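# Move the part from the cabinet rack to the bench

## Task

Lift the part out of the rack inside the cabinet and set it down on the bench, without disturbing any of the rack's rods from their positions, and release it from the gripper at the end.

## Robot and tools

Robot: two arms, left_arm and right_arm, each ending in a two-finger gripper, in a physics simulation. The simulation keeps running while you think, so an arm can sag between calls. Now and then a held part may get a brief tug, or a loose object a push. Nothing may go off the table. Keep the arms from striking or pressing on each other.

Frame: all reported poses share one world frame. Its origin is on the table top midway between the arms, +z is up, +x points out over the table, and left_arm sits on the +y side. The arm names do not tell you which side of an image it appears on. Each result has a state line, left_arm: ... | right_arm: ..., giving end_effector_position in metres and end_effector_quat_wxyz. The printed position can be a little wrong, more so at long reach. Gripper axes: the fingers point along the gripper's +z and close along its y. The reported point lies between the finger pads, about 1 cm short of the tips.

execute_actions: argument actions is a list with zero or one entry; pictures (true/false) chooses whether images come back (they do by default). An empty list only reports the state. An action is {"rows": [...], "steps": n}: 1 to 15 rows, steps at most 15 (default 15), each step 1/30 s, the final row reused when steps outnumber rows. A wait is {"steps": n} with n up to 300; it counts from the previous result, your thinking time included. A refused call sends nothing.

Row layout (used by execute_actions and by move's target): 14 numbers, each in [-1, 1], always both arms: left dx, dy, dz, rx, ry, rz, opening, then right dx, dy, dz, rx, ry, rz, opening. dx to rz are an offset, not a pose: they shift the gripper's target away from its pose in the most recent result that showed it (before any such result in the scene, and for second or later calls in one reply, from where the gripper is as the action begins). The offset is in the gripper's own axes. Every row is counted from that same base, not from the row before. Scale: 1.0 equals 0.6 m for dx, dy, dz and 180 degrees for rotation; rx, ry, rz form one rotation vector. Opening is absolute: +1 fully open (0.094 m), -1 shut. All zeros does not mean stay still: it pulls the arm back to the base pose.

Control: each step, the commanded pose is limited to 70 mm and 16 degrees from the measured pose, then damped inverse kinematics drives the joints, favouring position over orientation when both cannot be met. Elbows never quite straighten. After an action the arm only continues to the last limited pose, so long moves may need several actions; read the result and send the remainder. Arms tend to finish a centimetre or more too low and can sink further on repeated zero commands. To keep an arm in place, send the correction back to its wanted pose in the first call of a reply and zeros after, aiming higher if it still droops.

move: target is one 14-number row as above (offsets from the same base); speed is metres per second, 0.002 to 0.5, default 0.25, with turning allowed up to twice that in rad/s. Each gripper follows a straight path to its target, turning the short way; both paths finish together and last 0.5 to 10 s, being cut off at 10 s. Paths ignore obstacles and the other arm. Grippers lag, drift and can exceed the speed, especially with an outstretched arm. Opening is sent as the move starts. Faster contact hits harder, and aiming further past a contact presses harder. The result adds a move: line with the outcome (done, off_target, moving, held, fault) and active limits (paced: the sent pose was clipped; held: some steps were blocked, after which the arm may lunge), plus each gripper's distance from its target.

wait: seconds, 0 to 10; lets time pass with no new command.

zoom_image: camera (cam_high, cam_low, cam_left_wrist, cam_right_wrist) and region [x0, y0, x1, y1] in that camera's pixels from the top-left, at most 504 by 504; gives a closer look at its latest image.

finished_scene: scene is the number of the scene being ended. It cannot be reversed and reports whether the goal was met, which must still hold then. Replying without any tool call ends everything.

Result lines: pose unreachable names an arm whose command the clearance check altered or blocked; HELD flags steps where some of your row was not applied; Hand target shows where the controller is now steering each gripper; FAULT lines report an arm stop. grip_measured is the finger opening on the same scale as your command; the last entry of Joint positions is the opening in metres. Readings can be off by about 1 mm per gripper.

Gripping: to hold something, command an opening below grip_measured, about 0.03 below for a firm hold, less for a gentler one. Each pad pushes with up to roughly 50 to 62 N, less on parts under about 2 mm thick, with a short spike on first contact.

Heat: holding loads warms motors. A MOTOR HOT warning starts at 75 C; at 90 C the arm is stopped for 10 seconds; at 100 C the arm and gripper go limp and fall. Keep holds short.

Cameras: cam_high and cam_low are fixed, 504x504; cam_left_wrist and cam_right_wrist are fisheye, 616x616, riding on the hands. Images come in that order. Calibration (K, distortion, T_world_to_cam) is given and may be off by a few degrees and millimetres.

Avoid dropping the part, slamming, hard knocks or heavy pushes, moving the rack's rods, and letting anything fall from the table.

Each tool is called after "Request:" as name(argument=value, ...) on one line, values as JSON.

## Session

Request:
execute_actions(actions=[])

Scene clock: 0.00 s of 4320.00 s.
left_arm: end_effector_position=(+0.1195, +0.2001, +0.1301) grip_measured=+1.000 end_effector_quat_wxyz=(+0.065, +0.876, +0.478, -0.024) | right_arm: end_effector_position=(+0.4443, -0.5282, +0.1523) grip_measured=+1.000 end_effector_quat_wxyz=(+0.079, +0.238, +0.900, -0.358)
Joint positions: left_arm=[-1.011  0.984  0.894 -1.36   0.066  1.212  0.094] | right_arm=[-0.285  2.531  2.621 -1.462  0.728  0.182  0.094]
Joint velocities: left_arm=[-0.017 -0.002 -0.027 -0.022 -0.037 -0.037  0.   ] | right_arm=[-0.017 -0.012 -0.007 -0.051 -0.066 -0.022  0.   ]
Motor temperatures (°C, as the motors report them): left_arm=[25 26 27 25 25 27] | right_arm=[25 25 25 29 28 27]
Hand target (left_arm): +0.119, +0.199, +0.132; +0.068, +0.875, +0.478, -0.027
Hand target (right_arm): +0.445, -0.530, +0.168; +0.097, +0.247, +0.893, -0.364

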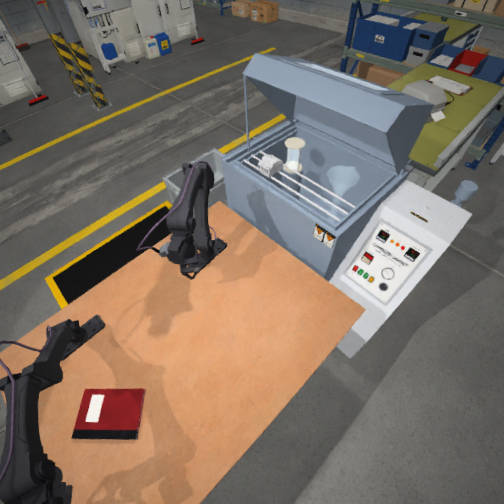

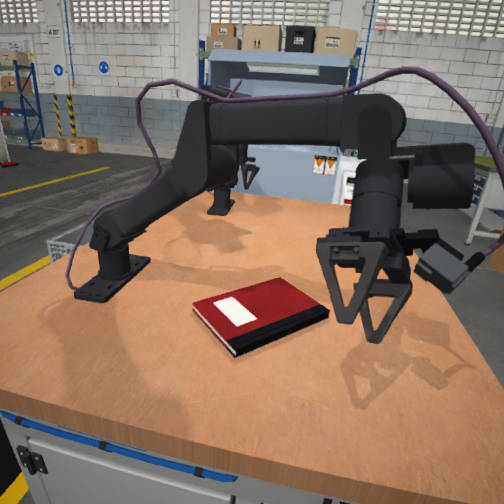

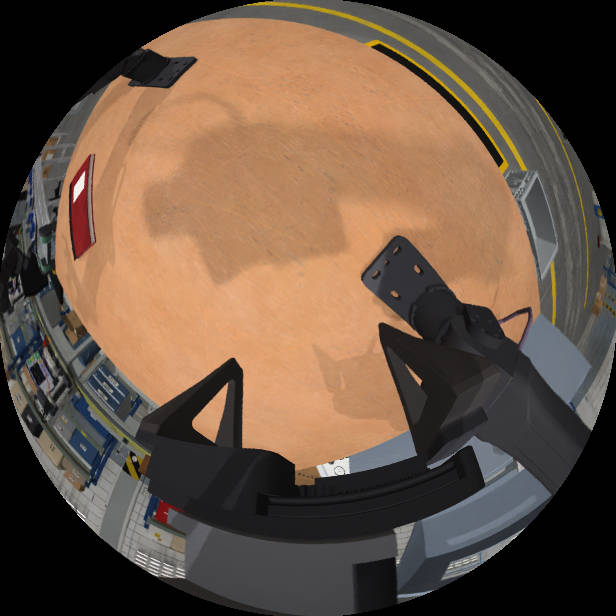

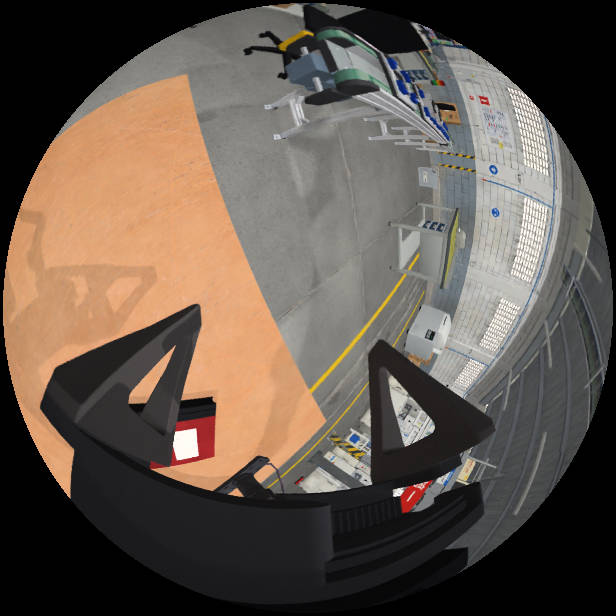

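Request:
zoom_image(camera="cam_high", region=[210, 110, 390, 250])

Request:
zoom_image(camera="cam_low", region=[190, 40, 370, 200])

Region (210, 110, 390, 250) of cam_high's 504x504 image, scaled by 2.800, with more detail than that image has.

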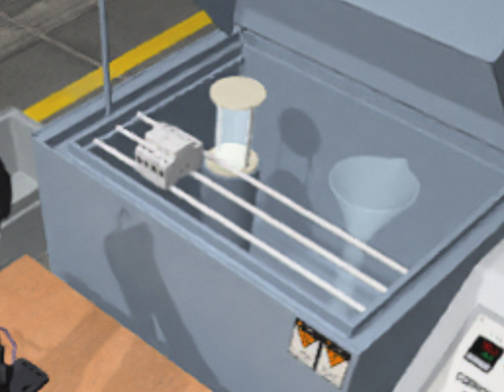

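Region (190, 40, 370, 200) of cam_low's 504x504 image, scaled by 2.800, with more detail than that image has.

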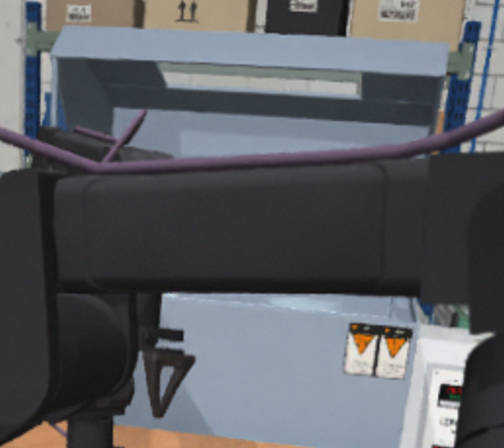

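Request:
move(target=[0.46,0.1,-0.53,0,0,0.317,1,0,0,0,0,0,0,1], speed=0.4)

Scene clock: 15.47 s of 4320.00 s.
left_arm: end_effector_position=(+0.3120, +0.4337, +0.4245) grip_measured=+1.000 end_effector_quat_wxyz=(+0.027, +0.712, +0.574, +0.403) | right_arm: end_effector_position=(+0.4446, -0.5274, +0.1515) grip_measured=+1.000 end_effector_quat_wxyz=(+0.079, +0.238, +0.901, -0.354)
Joint positions: left_arm=[ 0.081  1.447  2.219 -1.562 -0.324  2.086  0.094] | right_arm=[-0.285  2.531  2.621 -1.462  0.721  0.182  0.094]
Joint velocities: left_arm=[ 0.002  0.007  0.012 -0.007  0.139 -0.051  0.   ] | right_arm=[-0.007 -0.007  0.002 -0.022 -0.022  0.007  0.   ]
Motor temperatures (°C, as the motors report them): left_arm=[25 26 28 26 25 27] | right_arm=[25 32 26 29 28 27]
Hand target (left_arm): +0.310, +0.436, +0.425; +0.023, +0.714, +0.574, +0.401
Hand target (right_arm): +0.444, -0.528, +0.152; +0.079, +0.238, +0.900, -0.358
Off the commanded pose (left_arm): 0.008 m, 88 deg; orientation clipped at the last step of the last action.
Off the commanded pose (right_arm): 0.001 m, 0 deg.
joint sent to its limit (left arm) — the command would take joint 4 (wrist pitch) past its lower limit and joint 6 (wrist roll) past its upper limit, so those joints were sent only as far as their limits.
After step 90, 10.67 s passed at rest.
move: off_target (left_arm); limits=paced
camera_calibration (this result's frames):
cam_left_wrist: T_world_to_cam=[[-0.766304, 0.561707, -0.311871, 0.126779], [-0.0961426, 0.379696, 0.920102, -0.493765], [0.635244, 0.735062, -0.236959, -0.298697], [0, 0, 0, 1]] pos_world=[0.239425, 0.335829, 0.423074]
cam_right_wrist: T_world_to_cam=[[-0.219877, -0.692237, 0.687359, -0.37582], [-0.747225, 0.572482, 0.337518, 0.59505], [-0.627143, -0.4394, -0.643133, 0.236632], [0, 0, 0, 1]] pos_world=[0.510405, -0.496836, 0.209669]

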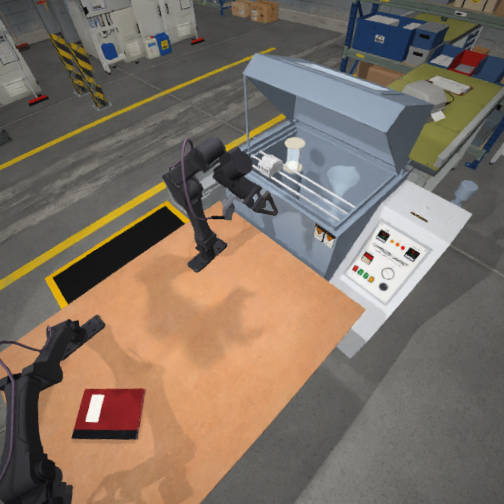

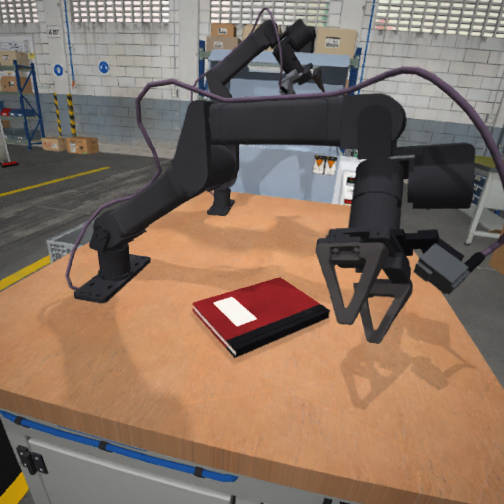

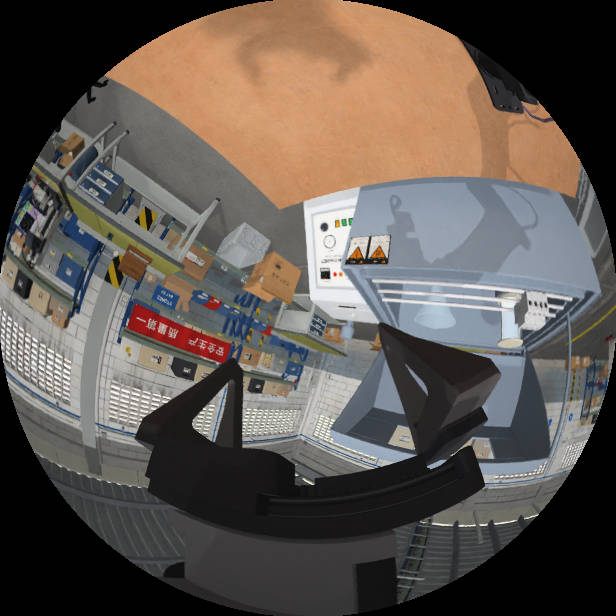

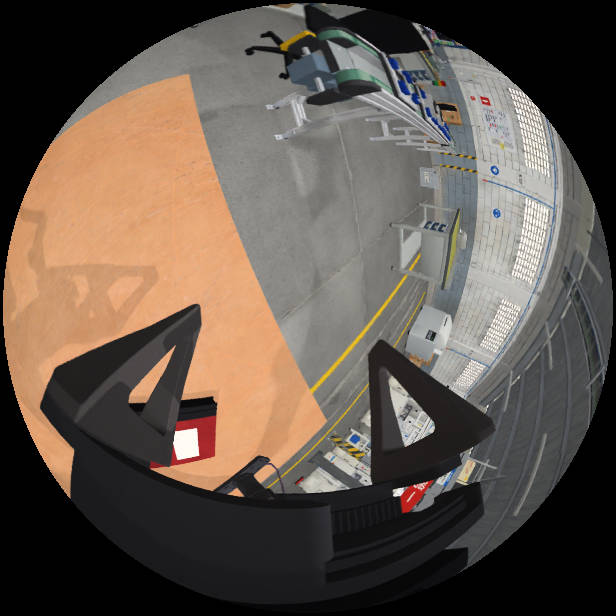

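Request:
move(target=[0.313,-0.54,-0.15,0.207,-0.013,-0.01,1,0,0,0,0,0,0,1], speed=0.4)

Scene clock: 27.70 s of 4320.00 s.
left_arm: end_effector_position=(+0.0094, +0.6649, +0.4237) grip_measured=+1.000 end_effector_quat_wxyz=(-0.301, +0.226, +0.876, +0.301) | right_arm: end_effector_position=(+0.4450, -0.5266, +0.1508) grip_measured=+1.000 end_effector_quat_wxyz=(+0.079, +0.238, +0.902, -0.351)
Joint positions: left_arm=[ 1.286  1.615  2.34  -1.565 -0.542  2.088  0.094] | right_arm=[-0.285  2.531  2.621 -1.462  0.715  0.182  0.094]
Joint velocities: left_arm=[ 0.012  0.002 -0.017  0.007 -0.022  0.007  0.   ] | right_arm=[-0.002 -0.002 -0.012 -0.051  0.022 -0.022  0.   ]
Motor temperatures (°C, as the motors report them): left_arm=[25 27 28 27 25 27] | right_arm=[25 34 26 29 28 27]
Hand target (left_arm): +0.007, +0.659, +0.431; -0.310, +0.225, +0.872, +0.304
Hand target (right_arm): +0.445, -0.527, +0.152; +0.079, +0.238, +0.901, -0.354
Off the commanded pose (left_arm): 0.007 m, 61 deg; orientation clipped at the last step of the last action.
Off the commanded pose (right_arm): 0.001 m, 0 deg.
joint sent to its limit (left arm) — the command would take joint 4 (wrist pitch) past its lower limit and joint 6 (wrist roll) past its upper limit, so those joints were sent only as far as their limits.
After step 90, 7.60 s passed at rest.
move: off_target (left_arm); limits=paced
camera_calibration (this result's frames):
cam_left_wrist: T_world_to_cam=[[-0.753484, -0.634543, -0.172098, 0.50085], [-0.235435, 0.0160098, 0.971758, -0.388719], [-0.613867, 0.772722, -0.161457, -0.321862], [0, 0, 0, 1]] pos_world=[0.0882835, 0.572744, 0.411969]
cam_right_wrist: T_world_to_cam=[[-0.220107, -0.696728, 0.682732, -0.376236], [-0.748506, 0.569447, 0.339808, 0.593743], [-0.625533, -0.436235, -0.646844, 0.238246], [0, 0, 0, 1]] pos_world=[0.510639, -0.496308, 0.209218]

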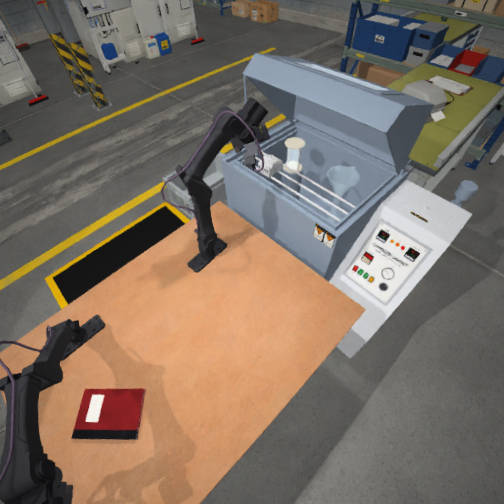

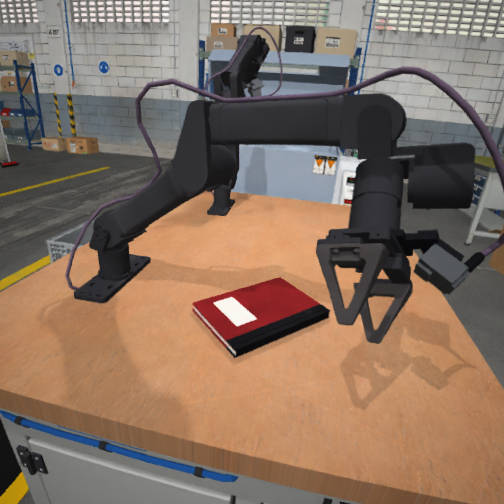

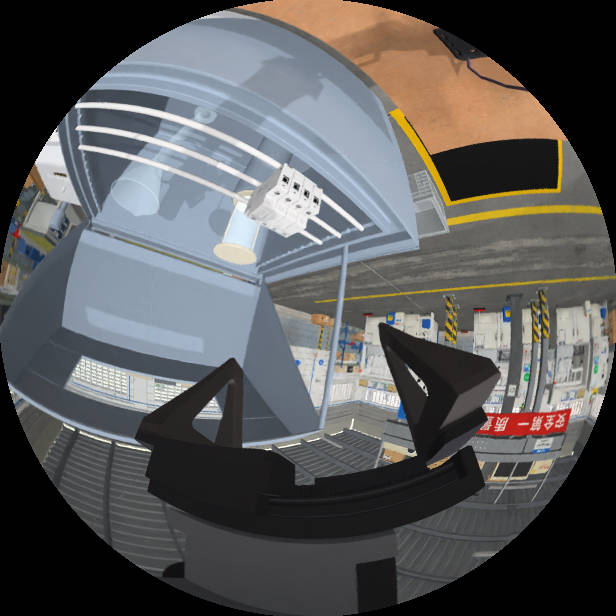

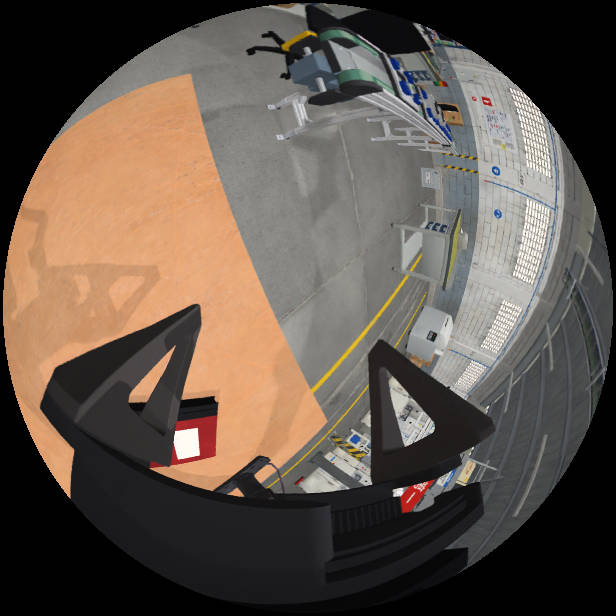

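Request:
move(target=[0,-0.015,0.155,0.125,-0.115,-0.692,1,0,0,0,0,0,0,1], speed=0.4)

Scene clock: 42.33 s of 4320.00 s.
left_arm: end_effector_position=(-0.0311, +0.7192, +0.3585) grip_measured=+1.000 end_effector_quat_wxyz=(+0.209, -0.668, +0.678, +0.224) | right_arm: end_effector_position=(+0.4454, -0.5259, +0.1501) grip_measured=+1.000 end_effector_quat_wxyz=(+0.079, +0.238, +0.903, -0.349)
Joint positions: left_arm=[ 1.704  1.811  2.399 -1.546  0.111  0.198  0.094] | right_arm=[-0.285  2.531  2.621 -1.462  0.709  0.182  0.094]
Joint velocities: left_arm=[0.012 0.012 0.007 0.037 0.051 0.007 0.   ] | right_arm=[-0.002 -0.007  0.002 -0.037 -0.051  0.037  0.   ]
Motor temperatures (°C, as the motors report them): left_arm=[25 27 29 27 25 27] | right_arm=[25 35 27 29 28 27]
Hand target (left_arm): -0.031, +0.720, +0.362; -0.220, +0.670, -0.672, -0.226
Hand target (right_arm): +0.445, -0.527, +0.151; +0.079, +0.238, +0.902, -0.352
Off the commanded pose (left_arm): 0.003 m, 2 deg.
Off the commanded pose (right_arm): 0.001 m, 0 deg.
After step 90, 8.17 s passed at rest.
move: done
camera_calibration (this result's frames):
cam_left_wrist: T_world_to_cam=[[0.951372, -0.250815, -0.178838, 0.273028], [-0.263362, -0.963407, -0.049869, 0.734077], [-0.159786, 0.0945431, -0.982614, 0.39707], [0, 0, 0, 1]] pos_world=[-0.00297676, 0.738155, 0.475601]
cam_right_wrist: T_world_to_cam=[[-0.220312, -0.700929, 0.678352, -0.376615], [-0.749711, 0.566575, 0.341945, 0.592512], [-0.624016, -0.433233, -0.650317, 0.239768], [0, 0, 0, 1]] pos_world=[0.510859, -0.495808, 0.208796]

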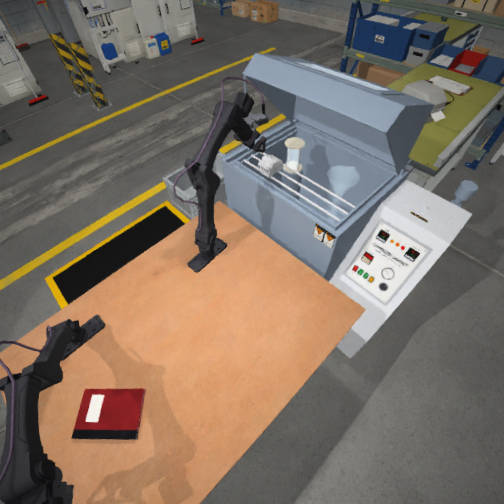

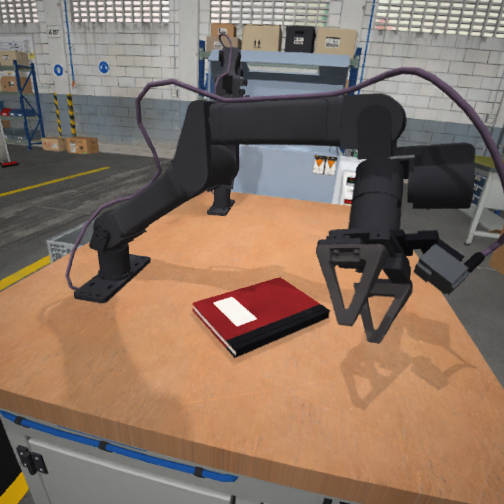

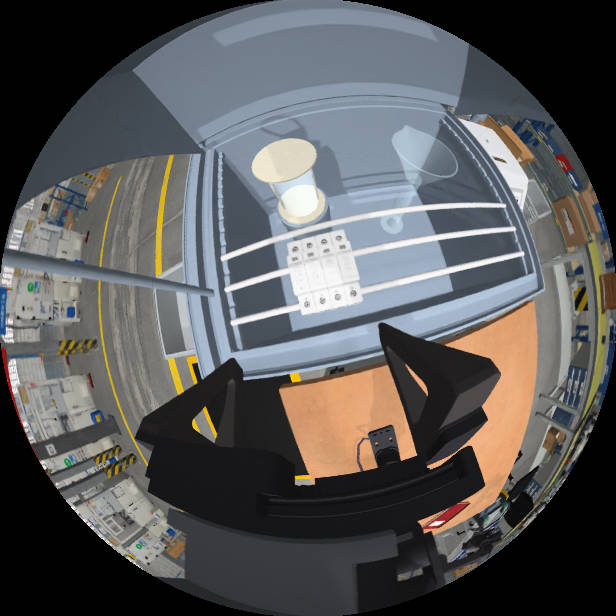

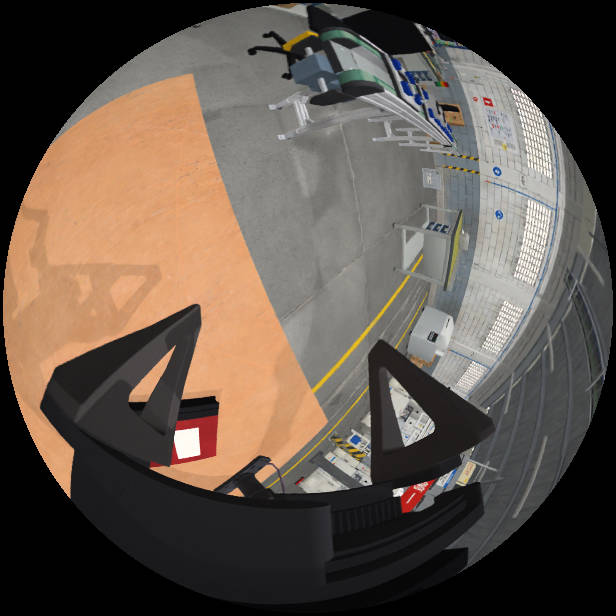

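Request:
move(target=[-0.04,-0.037,0.14,0,0,0,1,0,0,0,0,0,0,1])

Scene clock: 48.80 s of 4320.00 s.
left_arm: end_effector_position=(-0.0106, +0.7855, +0.2974) grip_measured=+1.000 end_effector_quat_wxyz=(+0.203, -0.668, +0.684, +0.211) | right_arm: end_effector_position=(+0.4457, -0.5251, +0.1493) grip_measured=+1.000 end_effector_quat_wxyz=(+0.080, +0.238, +0.904, -0.346)
Joint positions: left_arm=[ 1.611  1.91   2.238 -1.306  0.066  0.129  0.094] | right_arm=[-0.285  2.531  2.621 -1.462  0.702  0.182  0.094]
Joint velocities: left_arm=[ 0.002 -0.002 -0.012  0.007 -0.081 -0.007  0.   ] | right_arm=[-0.007 -0.002 -0.002  0.081  0.066 -0.037  0.   ]
Motor temperatures (°C, as the motors report them): left_arm=[25 28 28 28 25 27] | right_arm=[25 35 27 29 28 27]
Hand target (left_arm): -0.011, +0.788, +0.304; -0.209, +0.668, -0.678, -0.223
Hand target (right_arm): +0.445, -0.526, +0.150; +0.079, +0.238, +0.903, -0.348
Off the commanded pose (left_arm): 0.007 m, 2 deg.
Off the commanded pose (right_arm): 0.001 m, 0 deg.
After step 90, 2.47 s passed at rest.
move: done
camera_calibration (this result's frames):
cam_left_wrist: T_world_to_cam=[[0.949906, -0.264867, -0.165906, 0.266401], [-0.272736, -0.961733, -0.0261753, 0.791852], [-0.152625, 0.0701128, -0.985794, 0.354207], [0, 0, 0, 1]] pos_world=[0.0169718, 0.807277, 0.4141]
cam_right_wrist: T_world_to_cam=[[-0.220517, -0.705365, 0.673671, -0.377005], [-0.750991, 0.56351, 0.344194, 0.591204], [-0.622403, -0.43002, -0.653986, 0.241387], [0, 0, 0, 1]] pos_world=[0.511093, -0.495273, 0.208352]

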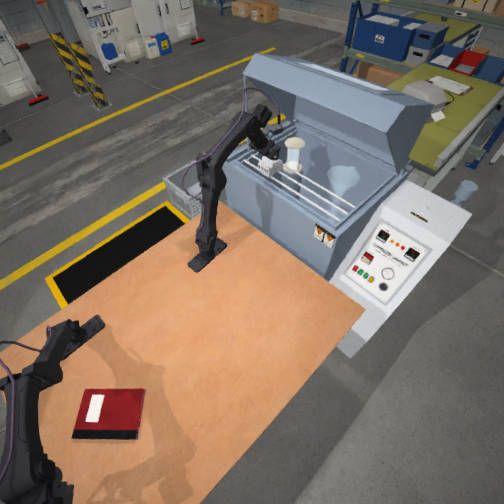

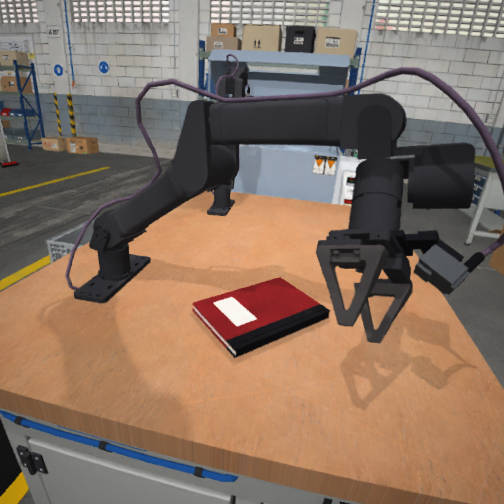

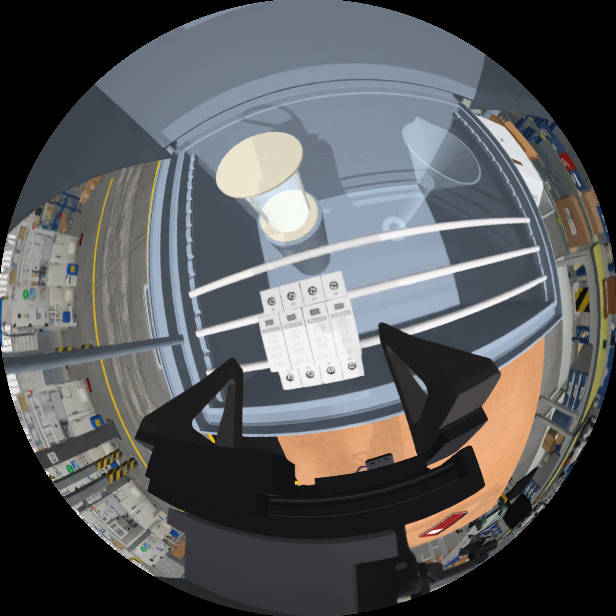

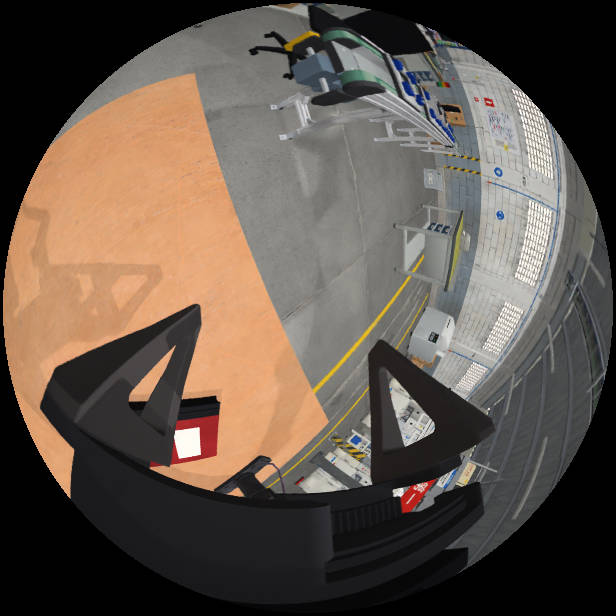

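Request:
move(target=[0.035,0,0.08,0,0,0,1,0,0,0,0,0,0,1], speed=0.08)

Scene clock: 53.43 s of 4320.00 s.
left_arm: end_effector_position=(-0.0120, +0.7962, +0.2336) grip_measured=+1.000 end_effector_quat_wxyz=(+0.192, -0.673, +0.687, +0.196) | right_arm: end_effector_position=(+0.4461, -0.5243, +0.1486) grip_measured=+1.000 end_effector_quat_wxyz=(+0.080, +0.238, +0.905, -0.343)
Joint positions: left_arm=[ 1.611  1.872  1.931 -1.076  0.066  0.128  0.094] | right_arm=[-0.285  2.531  2.621 -1.462  0.696  0.182  0.094]
Joint velocities: left_arm=[-0.002 -0.002 -0.012  0.022 -0.051 -0.037  0.   ] | right_arm=[-0.002 -0.017 -0.007 -0.037  0.051 -0.037  0.   ]
Motor temperatures (°C, as the motors report them): left_arm=[25 29 29 28 25 27] | right_arm=[25 35 27 29 28 27]
Hand target (left_arm): -0.012, +0.795, +0.246; -0.203, +0.668, -0.684, -0.211
Hand target (right_arm): +0.446, -0.525, +0.149; +0.080, +0.238, +0.904, -0.346
Off the commanded pose (left_arm): 0.012 m, 2 deg.
Off the commanded pose (right_arm): 0.001 m, 0 deg.
After step 90, 0.40 s passed at rest.
move: off_target (left_arm)
camera_calibration (this result's frames):
cam_left_wrist: T_world_to_cam=[[0.950816, -0.270605, -0.150736, 0.261018], [-0.272191, -0.962187, 0.0104065, 0.791849], [-0.147853, 0.0311345, -0.988519, 0.322129], [0, 0, 0, 1]] pos_world=[0.0149821, 0.82251, 0.349535]
cam_right_wrist: T_world_to_cam=[[-0.220697, -0.709514, 0.669241, -0.377359], [-0.752195, 0.56061, 0.346293, 0.589972], [-0.620883, -0.426974, -0.657418, 0.242914], [0, 0, 0, 1]] pos_world=[0.511313, -0.494768, 0.207937]

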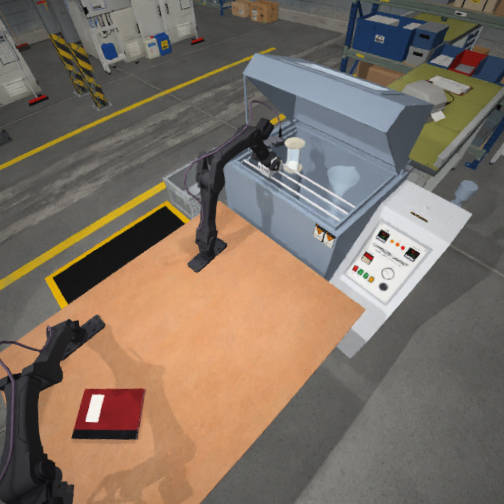

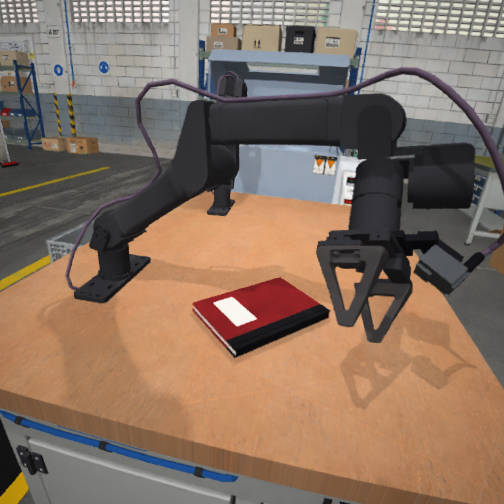

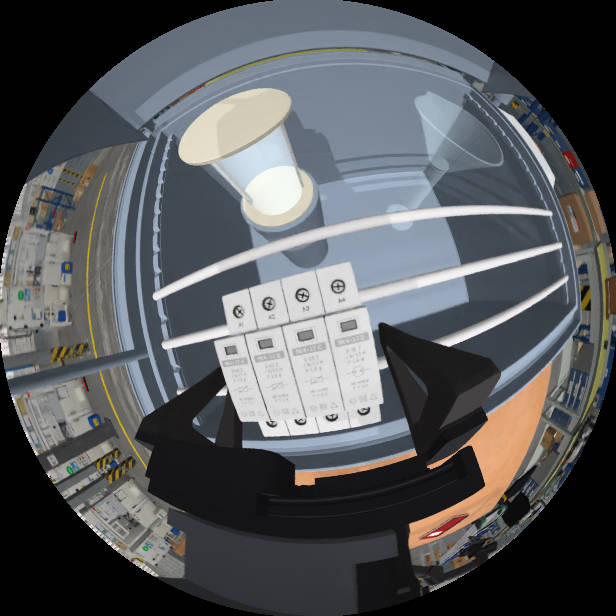

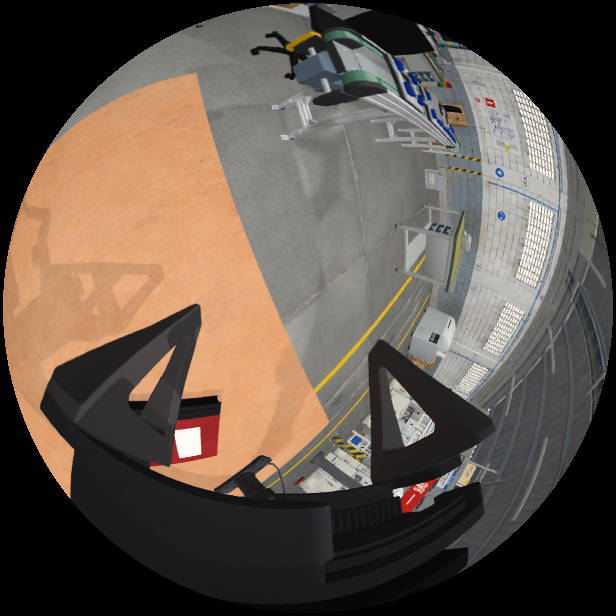

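Request:
execute_actions(actions=[{"rows":[[0,0,0,0,0,0,0.45,0,0,0,0,0,0,1]],"steps":15}])

Scene clock: 56.80 s of 4320.00 s.
left_arm: end_effector_position=(-0.0117, +0.7965, +0.2338) grip_measured=+0.516 end_effector_quat_wxyz=(+0.193, -0.672, +0.687, +0.196) | right_arm: end_effector_position=(+0.4464, -0.5236, +0.1480) grip_measured=+1.000 end_effector_quat_wxyz=(+0.080, +0.238, +0.906, -0.340)
Joint positions: left_arm=[ 1.611  1.872  1.931 -1.075  0.068  0.128  0.071] | right_arm=[-0.285  2.531  2.621 -1.462  0.691  0.182  0.094]
Joint velocities: left_arm=[-0.002  0.017 -0.002  0.037  0.051 -0.007 -0.   ] | right_arm=[ 0.007 -0.002 -0.017  0.037 -0.007  0.037  0.   ]
Motor temperatures (°C, as the motors report them): left_arm=[25 30 29 28 25 27] | right_arm=[25 35 27 29 28 27]
Hand target (left_arm): -0.012, +0.796, +0.234; -0.192, +0.673, -0.687, -0.196
Hand target (right_arm): +0.446, -0.524, +0.149; +0.080, +0.238, +0.905, -0.343
Off the commanded pose (left_arm): 0.001 m, 0 deg.
Off the commanded pose (right_arm): 0.001 m, 0 deg.
Steps of this call (steps 1 to 86: nothing new was sent; steps 87 to 101: all 15 steps of this action). Readings (end_effector_position):
87: left_arm (-0.0120, +0.7965, +0.2338) | right_arm (+0.4461, -0.5242, +0.1486)
88: left_arm (-0.0120, +0.7965, +0.2338) | right_arm (+0.4462, -0.5241, +0.1485)
90: left_arm (-0.0117, +0.7965, +0.2338) | right_arm (+0.4463, -0.5239, +0.1483)
94: left_arm (-0.0117, +0.7965, +0.2338) | right_arm (+0.4464, -0.5237, +0.1481)
101: the state above
camera_calibration (this result's frames):
cam_left_wrist: T_world_to_cam=[[0.950758, -0.2713, -0.149853, 0.261209], [-0.273169, -0.96193, 0.00836755, 0.792526], [-0.146418, 0.0329796, -0.988673, 0.32096], [0, 0, 0, 1]] pos_world=[0.0151416, 0.822635, 0.349836]
cam_right_wrist: T_world_to_cam=[[-0.220855, -0.71338, 0.665065, -0.377681], [-0.753324, 0.557879, 0.348243, 0.588817], [-0.619456, -0.424098, -0.660617, 0.244347], [0, 0, 0, 1]] pos_world=[0.511519, -0.494291, 0.207551]

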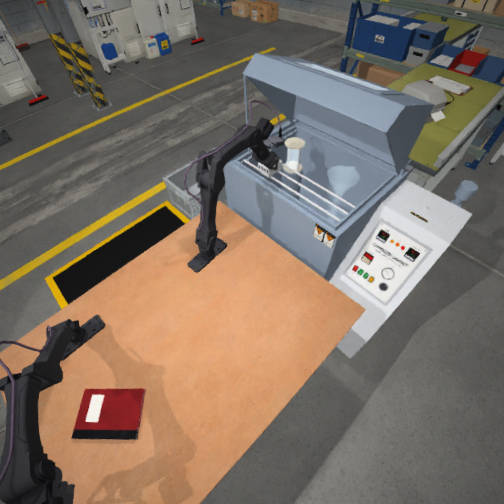

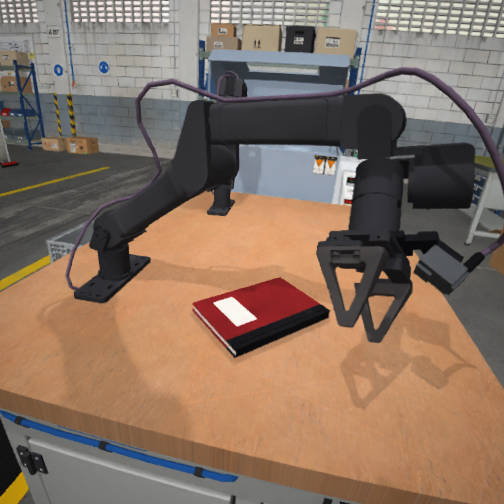

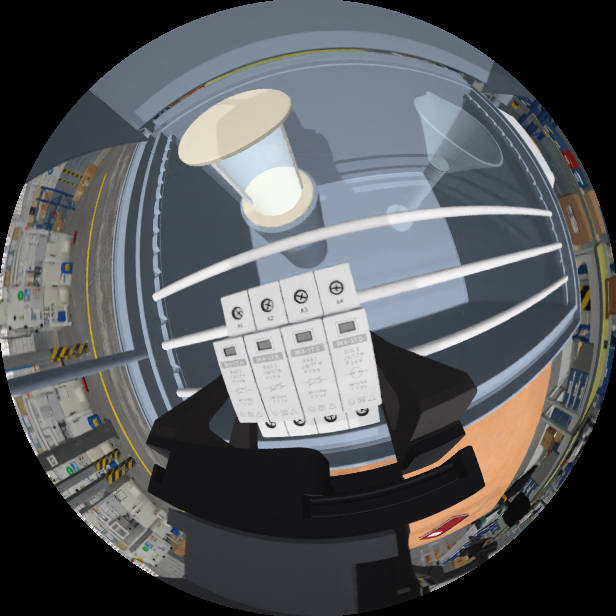

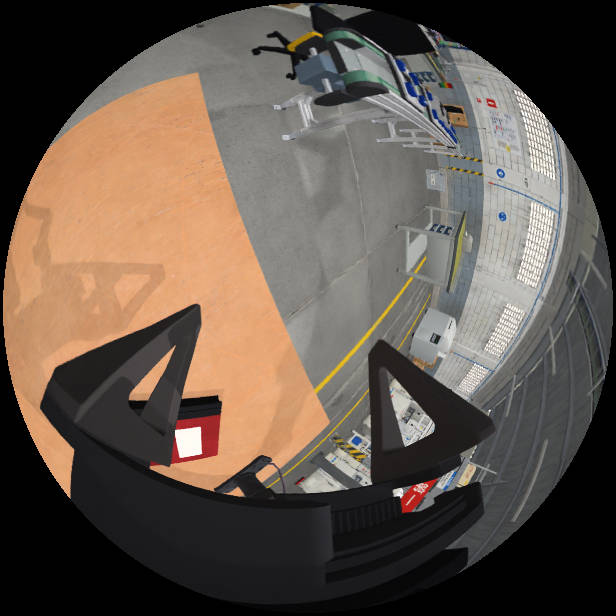

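Lift 7 cm straight up slowly.

Request:
move(target=[-0.07,0,-0.1,0,0,0,0.45,0,0,0,0,0,0,1], speed=0.06)

Scene clock: 60.17 s of 4320.00 s.
left_arm: end_effector_position=(-0.0113, +0.7937, +0.2833) grip_measured=+0.516 end_effector_quat_wxyz=(+0.169, -0.681, +0.694, +0.165) | right_arm: end_effector_position=(+0.4467, -0.5228, +0.1473) grip_measured=+1.000 end_effector_quat_wxyz=(+0.080, +0.238, +0.907, -0.337)
Joint positions: left_arm=[ 1.611  2.136  2.596 -1.558  0.068  0.128  0.071] | right_arm=[-0.285  2.531  2.621 -1.462  0.684  0.182  0.094]
Joint velocities: left_arm=[-0.002 -0.012 -0.007 -0.066 -0.007  0.051 -0.   ] | right_arm=[-0.007 -0.002 -0.022 -0.051 -0.022 -0.066  0.   ]
Motor temperatures (°C, as the motors report them): left_arm=[25 30 29 28 25 27] | right_arm=[25 36 27 29 28 27]
Hand target (left_arm): -0.010, +0.798, +0.306; -0.193, +0.672, -0.687, -0.196
Hand target (right_arm): +0.446, -0.524, +0.148; +0.080, +0.238, +0.906, -0.340
Off the commanded pose (left_arm): 0.025 m, 5 deg.
Off the commanded pose (right_arm): 0.001 m, 0 deg.
move: off_target (left_arm)
camera_calibration (this result's frames):
cam_left_wrist: T_world_to_cam=[[0.952121, -0.282096, -0.117843, 0.267027], [-0.273634, -0.958244, 0.0830215, 0.765424], [-0.136342, -0.0468007, -0.989556, 0.433636], [0, 0, 0, 1]] pos_world=[0.014327, 0.829085, 0.397028]
cam_right_wrist: T_world_to_cam=[[-0.221013, -0.71748, 0.660588, -0.378012], [-0.754528, 0.554954, 0.350305, 0.587584], [-0.617933, -0.42101, -0.66401, 0.245879], [0, 0, 0, 1]] pos_world=[0.51174, -0.49378, 0.207142]

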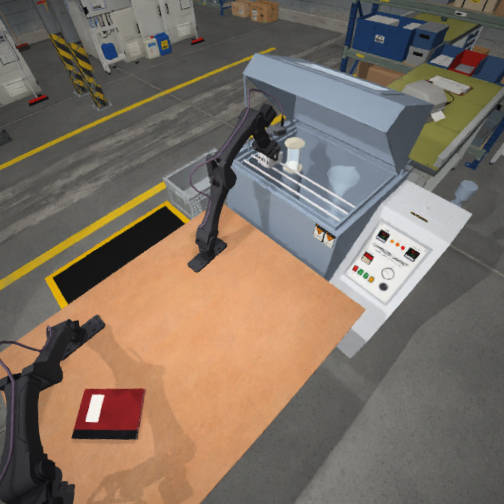

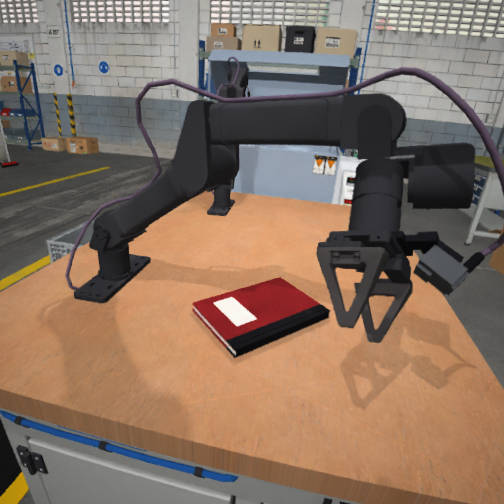

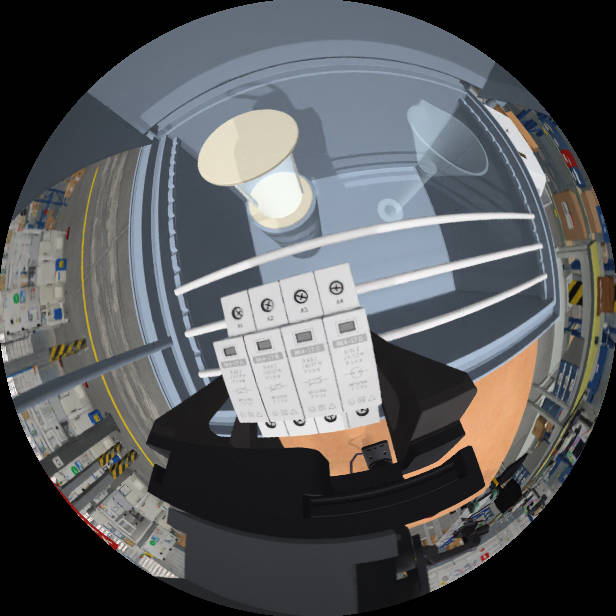

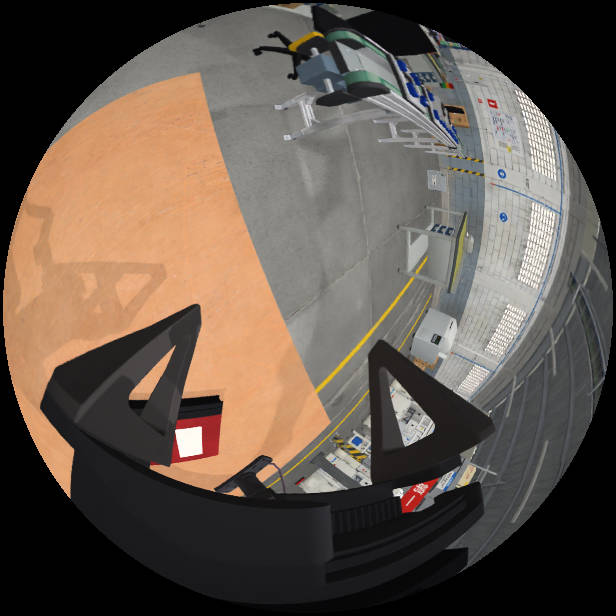

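Request:
move(target=[0,0,-0.18,0,-0.083,0,0.45,0,0,0,0,0,0,1], speed=0.12)

Scene clock: 67.40 s of 4320.00 s.
left_arm: end_effector_position=(-0.0112, +0.7358, +0.3503) grip_measured=+0.516 end_effector_quat_wxyz=(+0.216, -0.672, +0.676, +0.210) | right_arm: end_effector_position=(+0.4471, -0.5221, +0.1467) grip_measured=+1.000 end_effector_quat_wxyz=(+0.080, +0.238, +0.908, -0.335)
Joint positions: left_arm=[ 1.643  1.856  2.422 -1.533  0.1    0.132  0.071] | right_arm=[-0.285  2.531  2.621 -1.462  0.679  0.182  0.094]
Joint velocities: left_arm=[ 0.002 -0.002 -0.007  0.125 -0.037  0.007  0.001] | right_arm=[ 0.022 -0.012 -0.012  0.037 -0.022 -0.007  0.   ]
Motor temperatures (°C, as the motors report them): left_arm=[25 31 29 28 25 27] | right_arm=[25 36 27 29 28 27]
Hand target (left_arm): -0.011, +0.742, +0.380; -0.256, +0.653, -0.667, -0.252
Hand target (right_arm): +0.447, -0.523, +0.147; +0.080, +0.238, +0.907, -0.337
Off the commanded pose (left_arm): 0.030 m, 7 deg.
Off the commanded pose (right_arm): 0.001 m, 0 deg.
After step 90, 2.73 s passed at rest.
move: off_target (left_arm)
camera_calibration (this result's frames):
cam_left_wrist: T_world_to_cam=[[0.956294, -0.253003, -0.146596, 0.247212], [-0.262376, -0.963758, -0.048261, 0.75461], [-0.129073, 0.0846149, -0.988019, 0.400135], [0, 0, 0, 1]] pos_world=[0.013231, 0.75595, 0.467999]
cam_right_wrist: T_world_to_cam=[[-0.22115, -0.721299, 0.656369, -0.378312], [-0.755656, 0.552199, 0.352221, 0.586428], [-0.616503, -0.418095, -0.667173, 0.247317], [0, 0, 0, 1]] pos_world=[0.511946, -0.493299, 0.206762]

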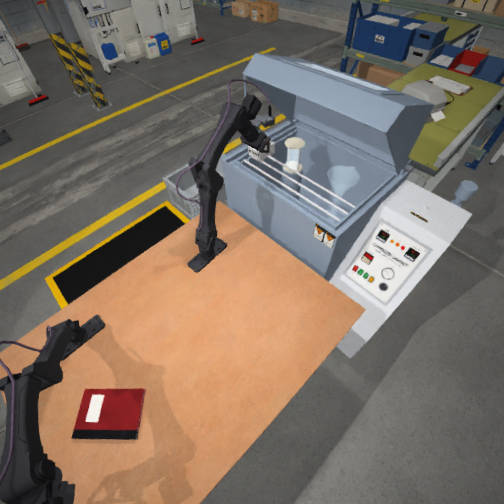

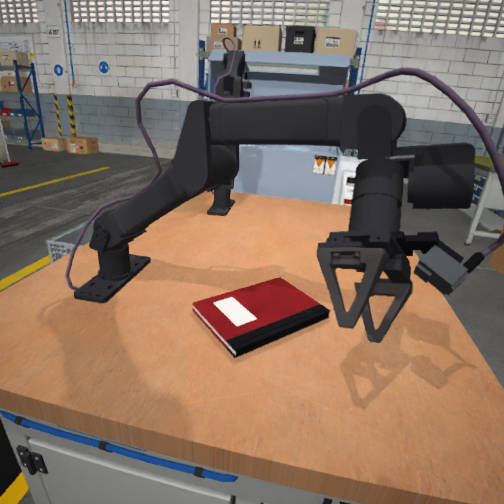

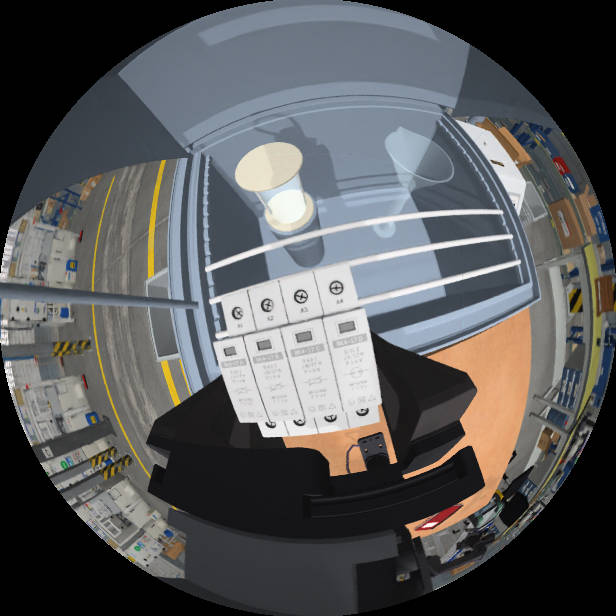

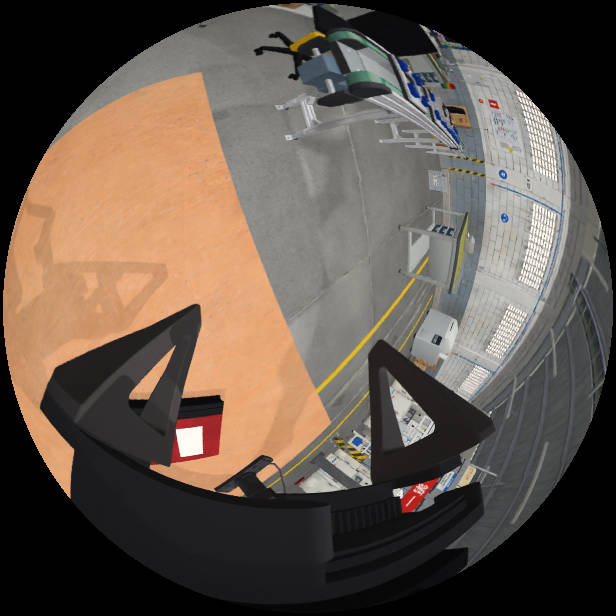

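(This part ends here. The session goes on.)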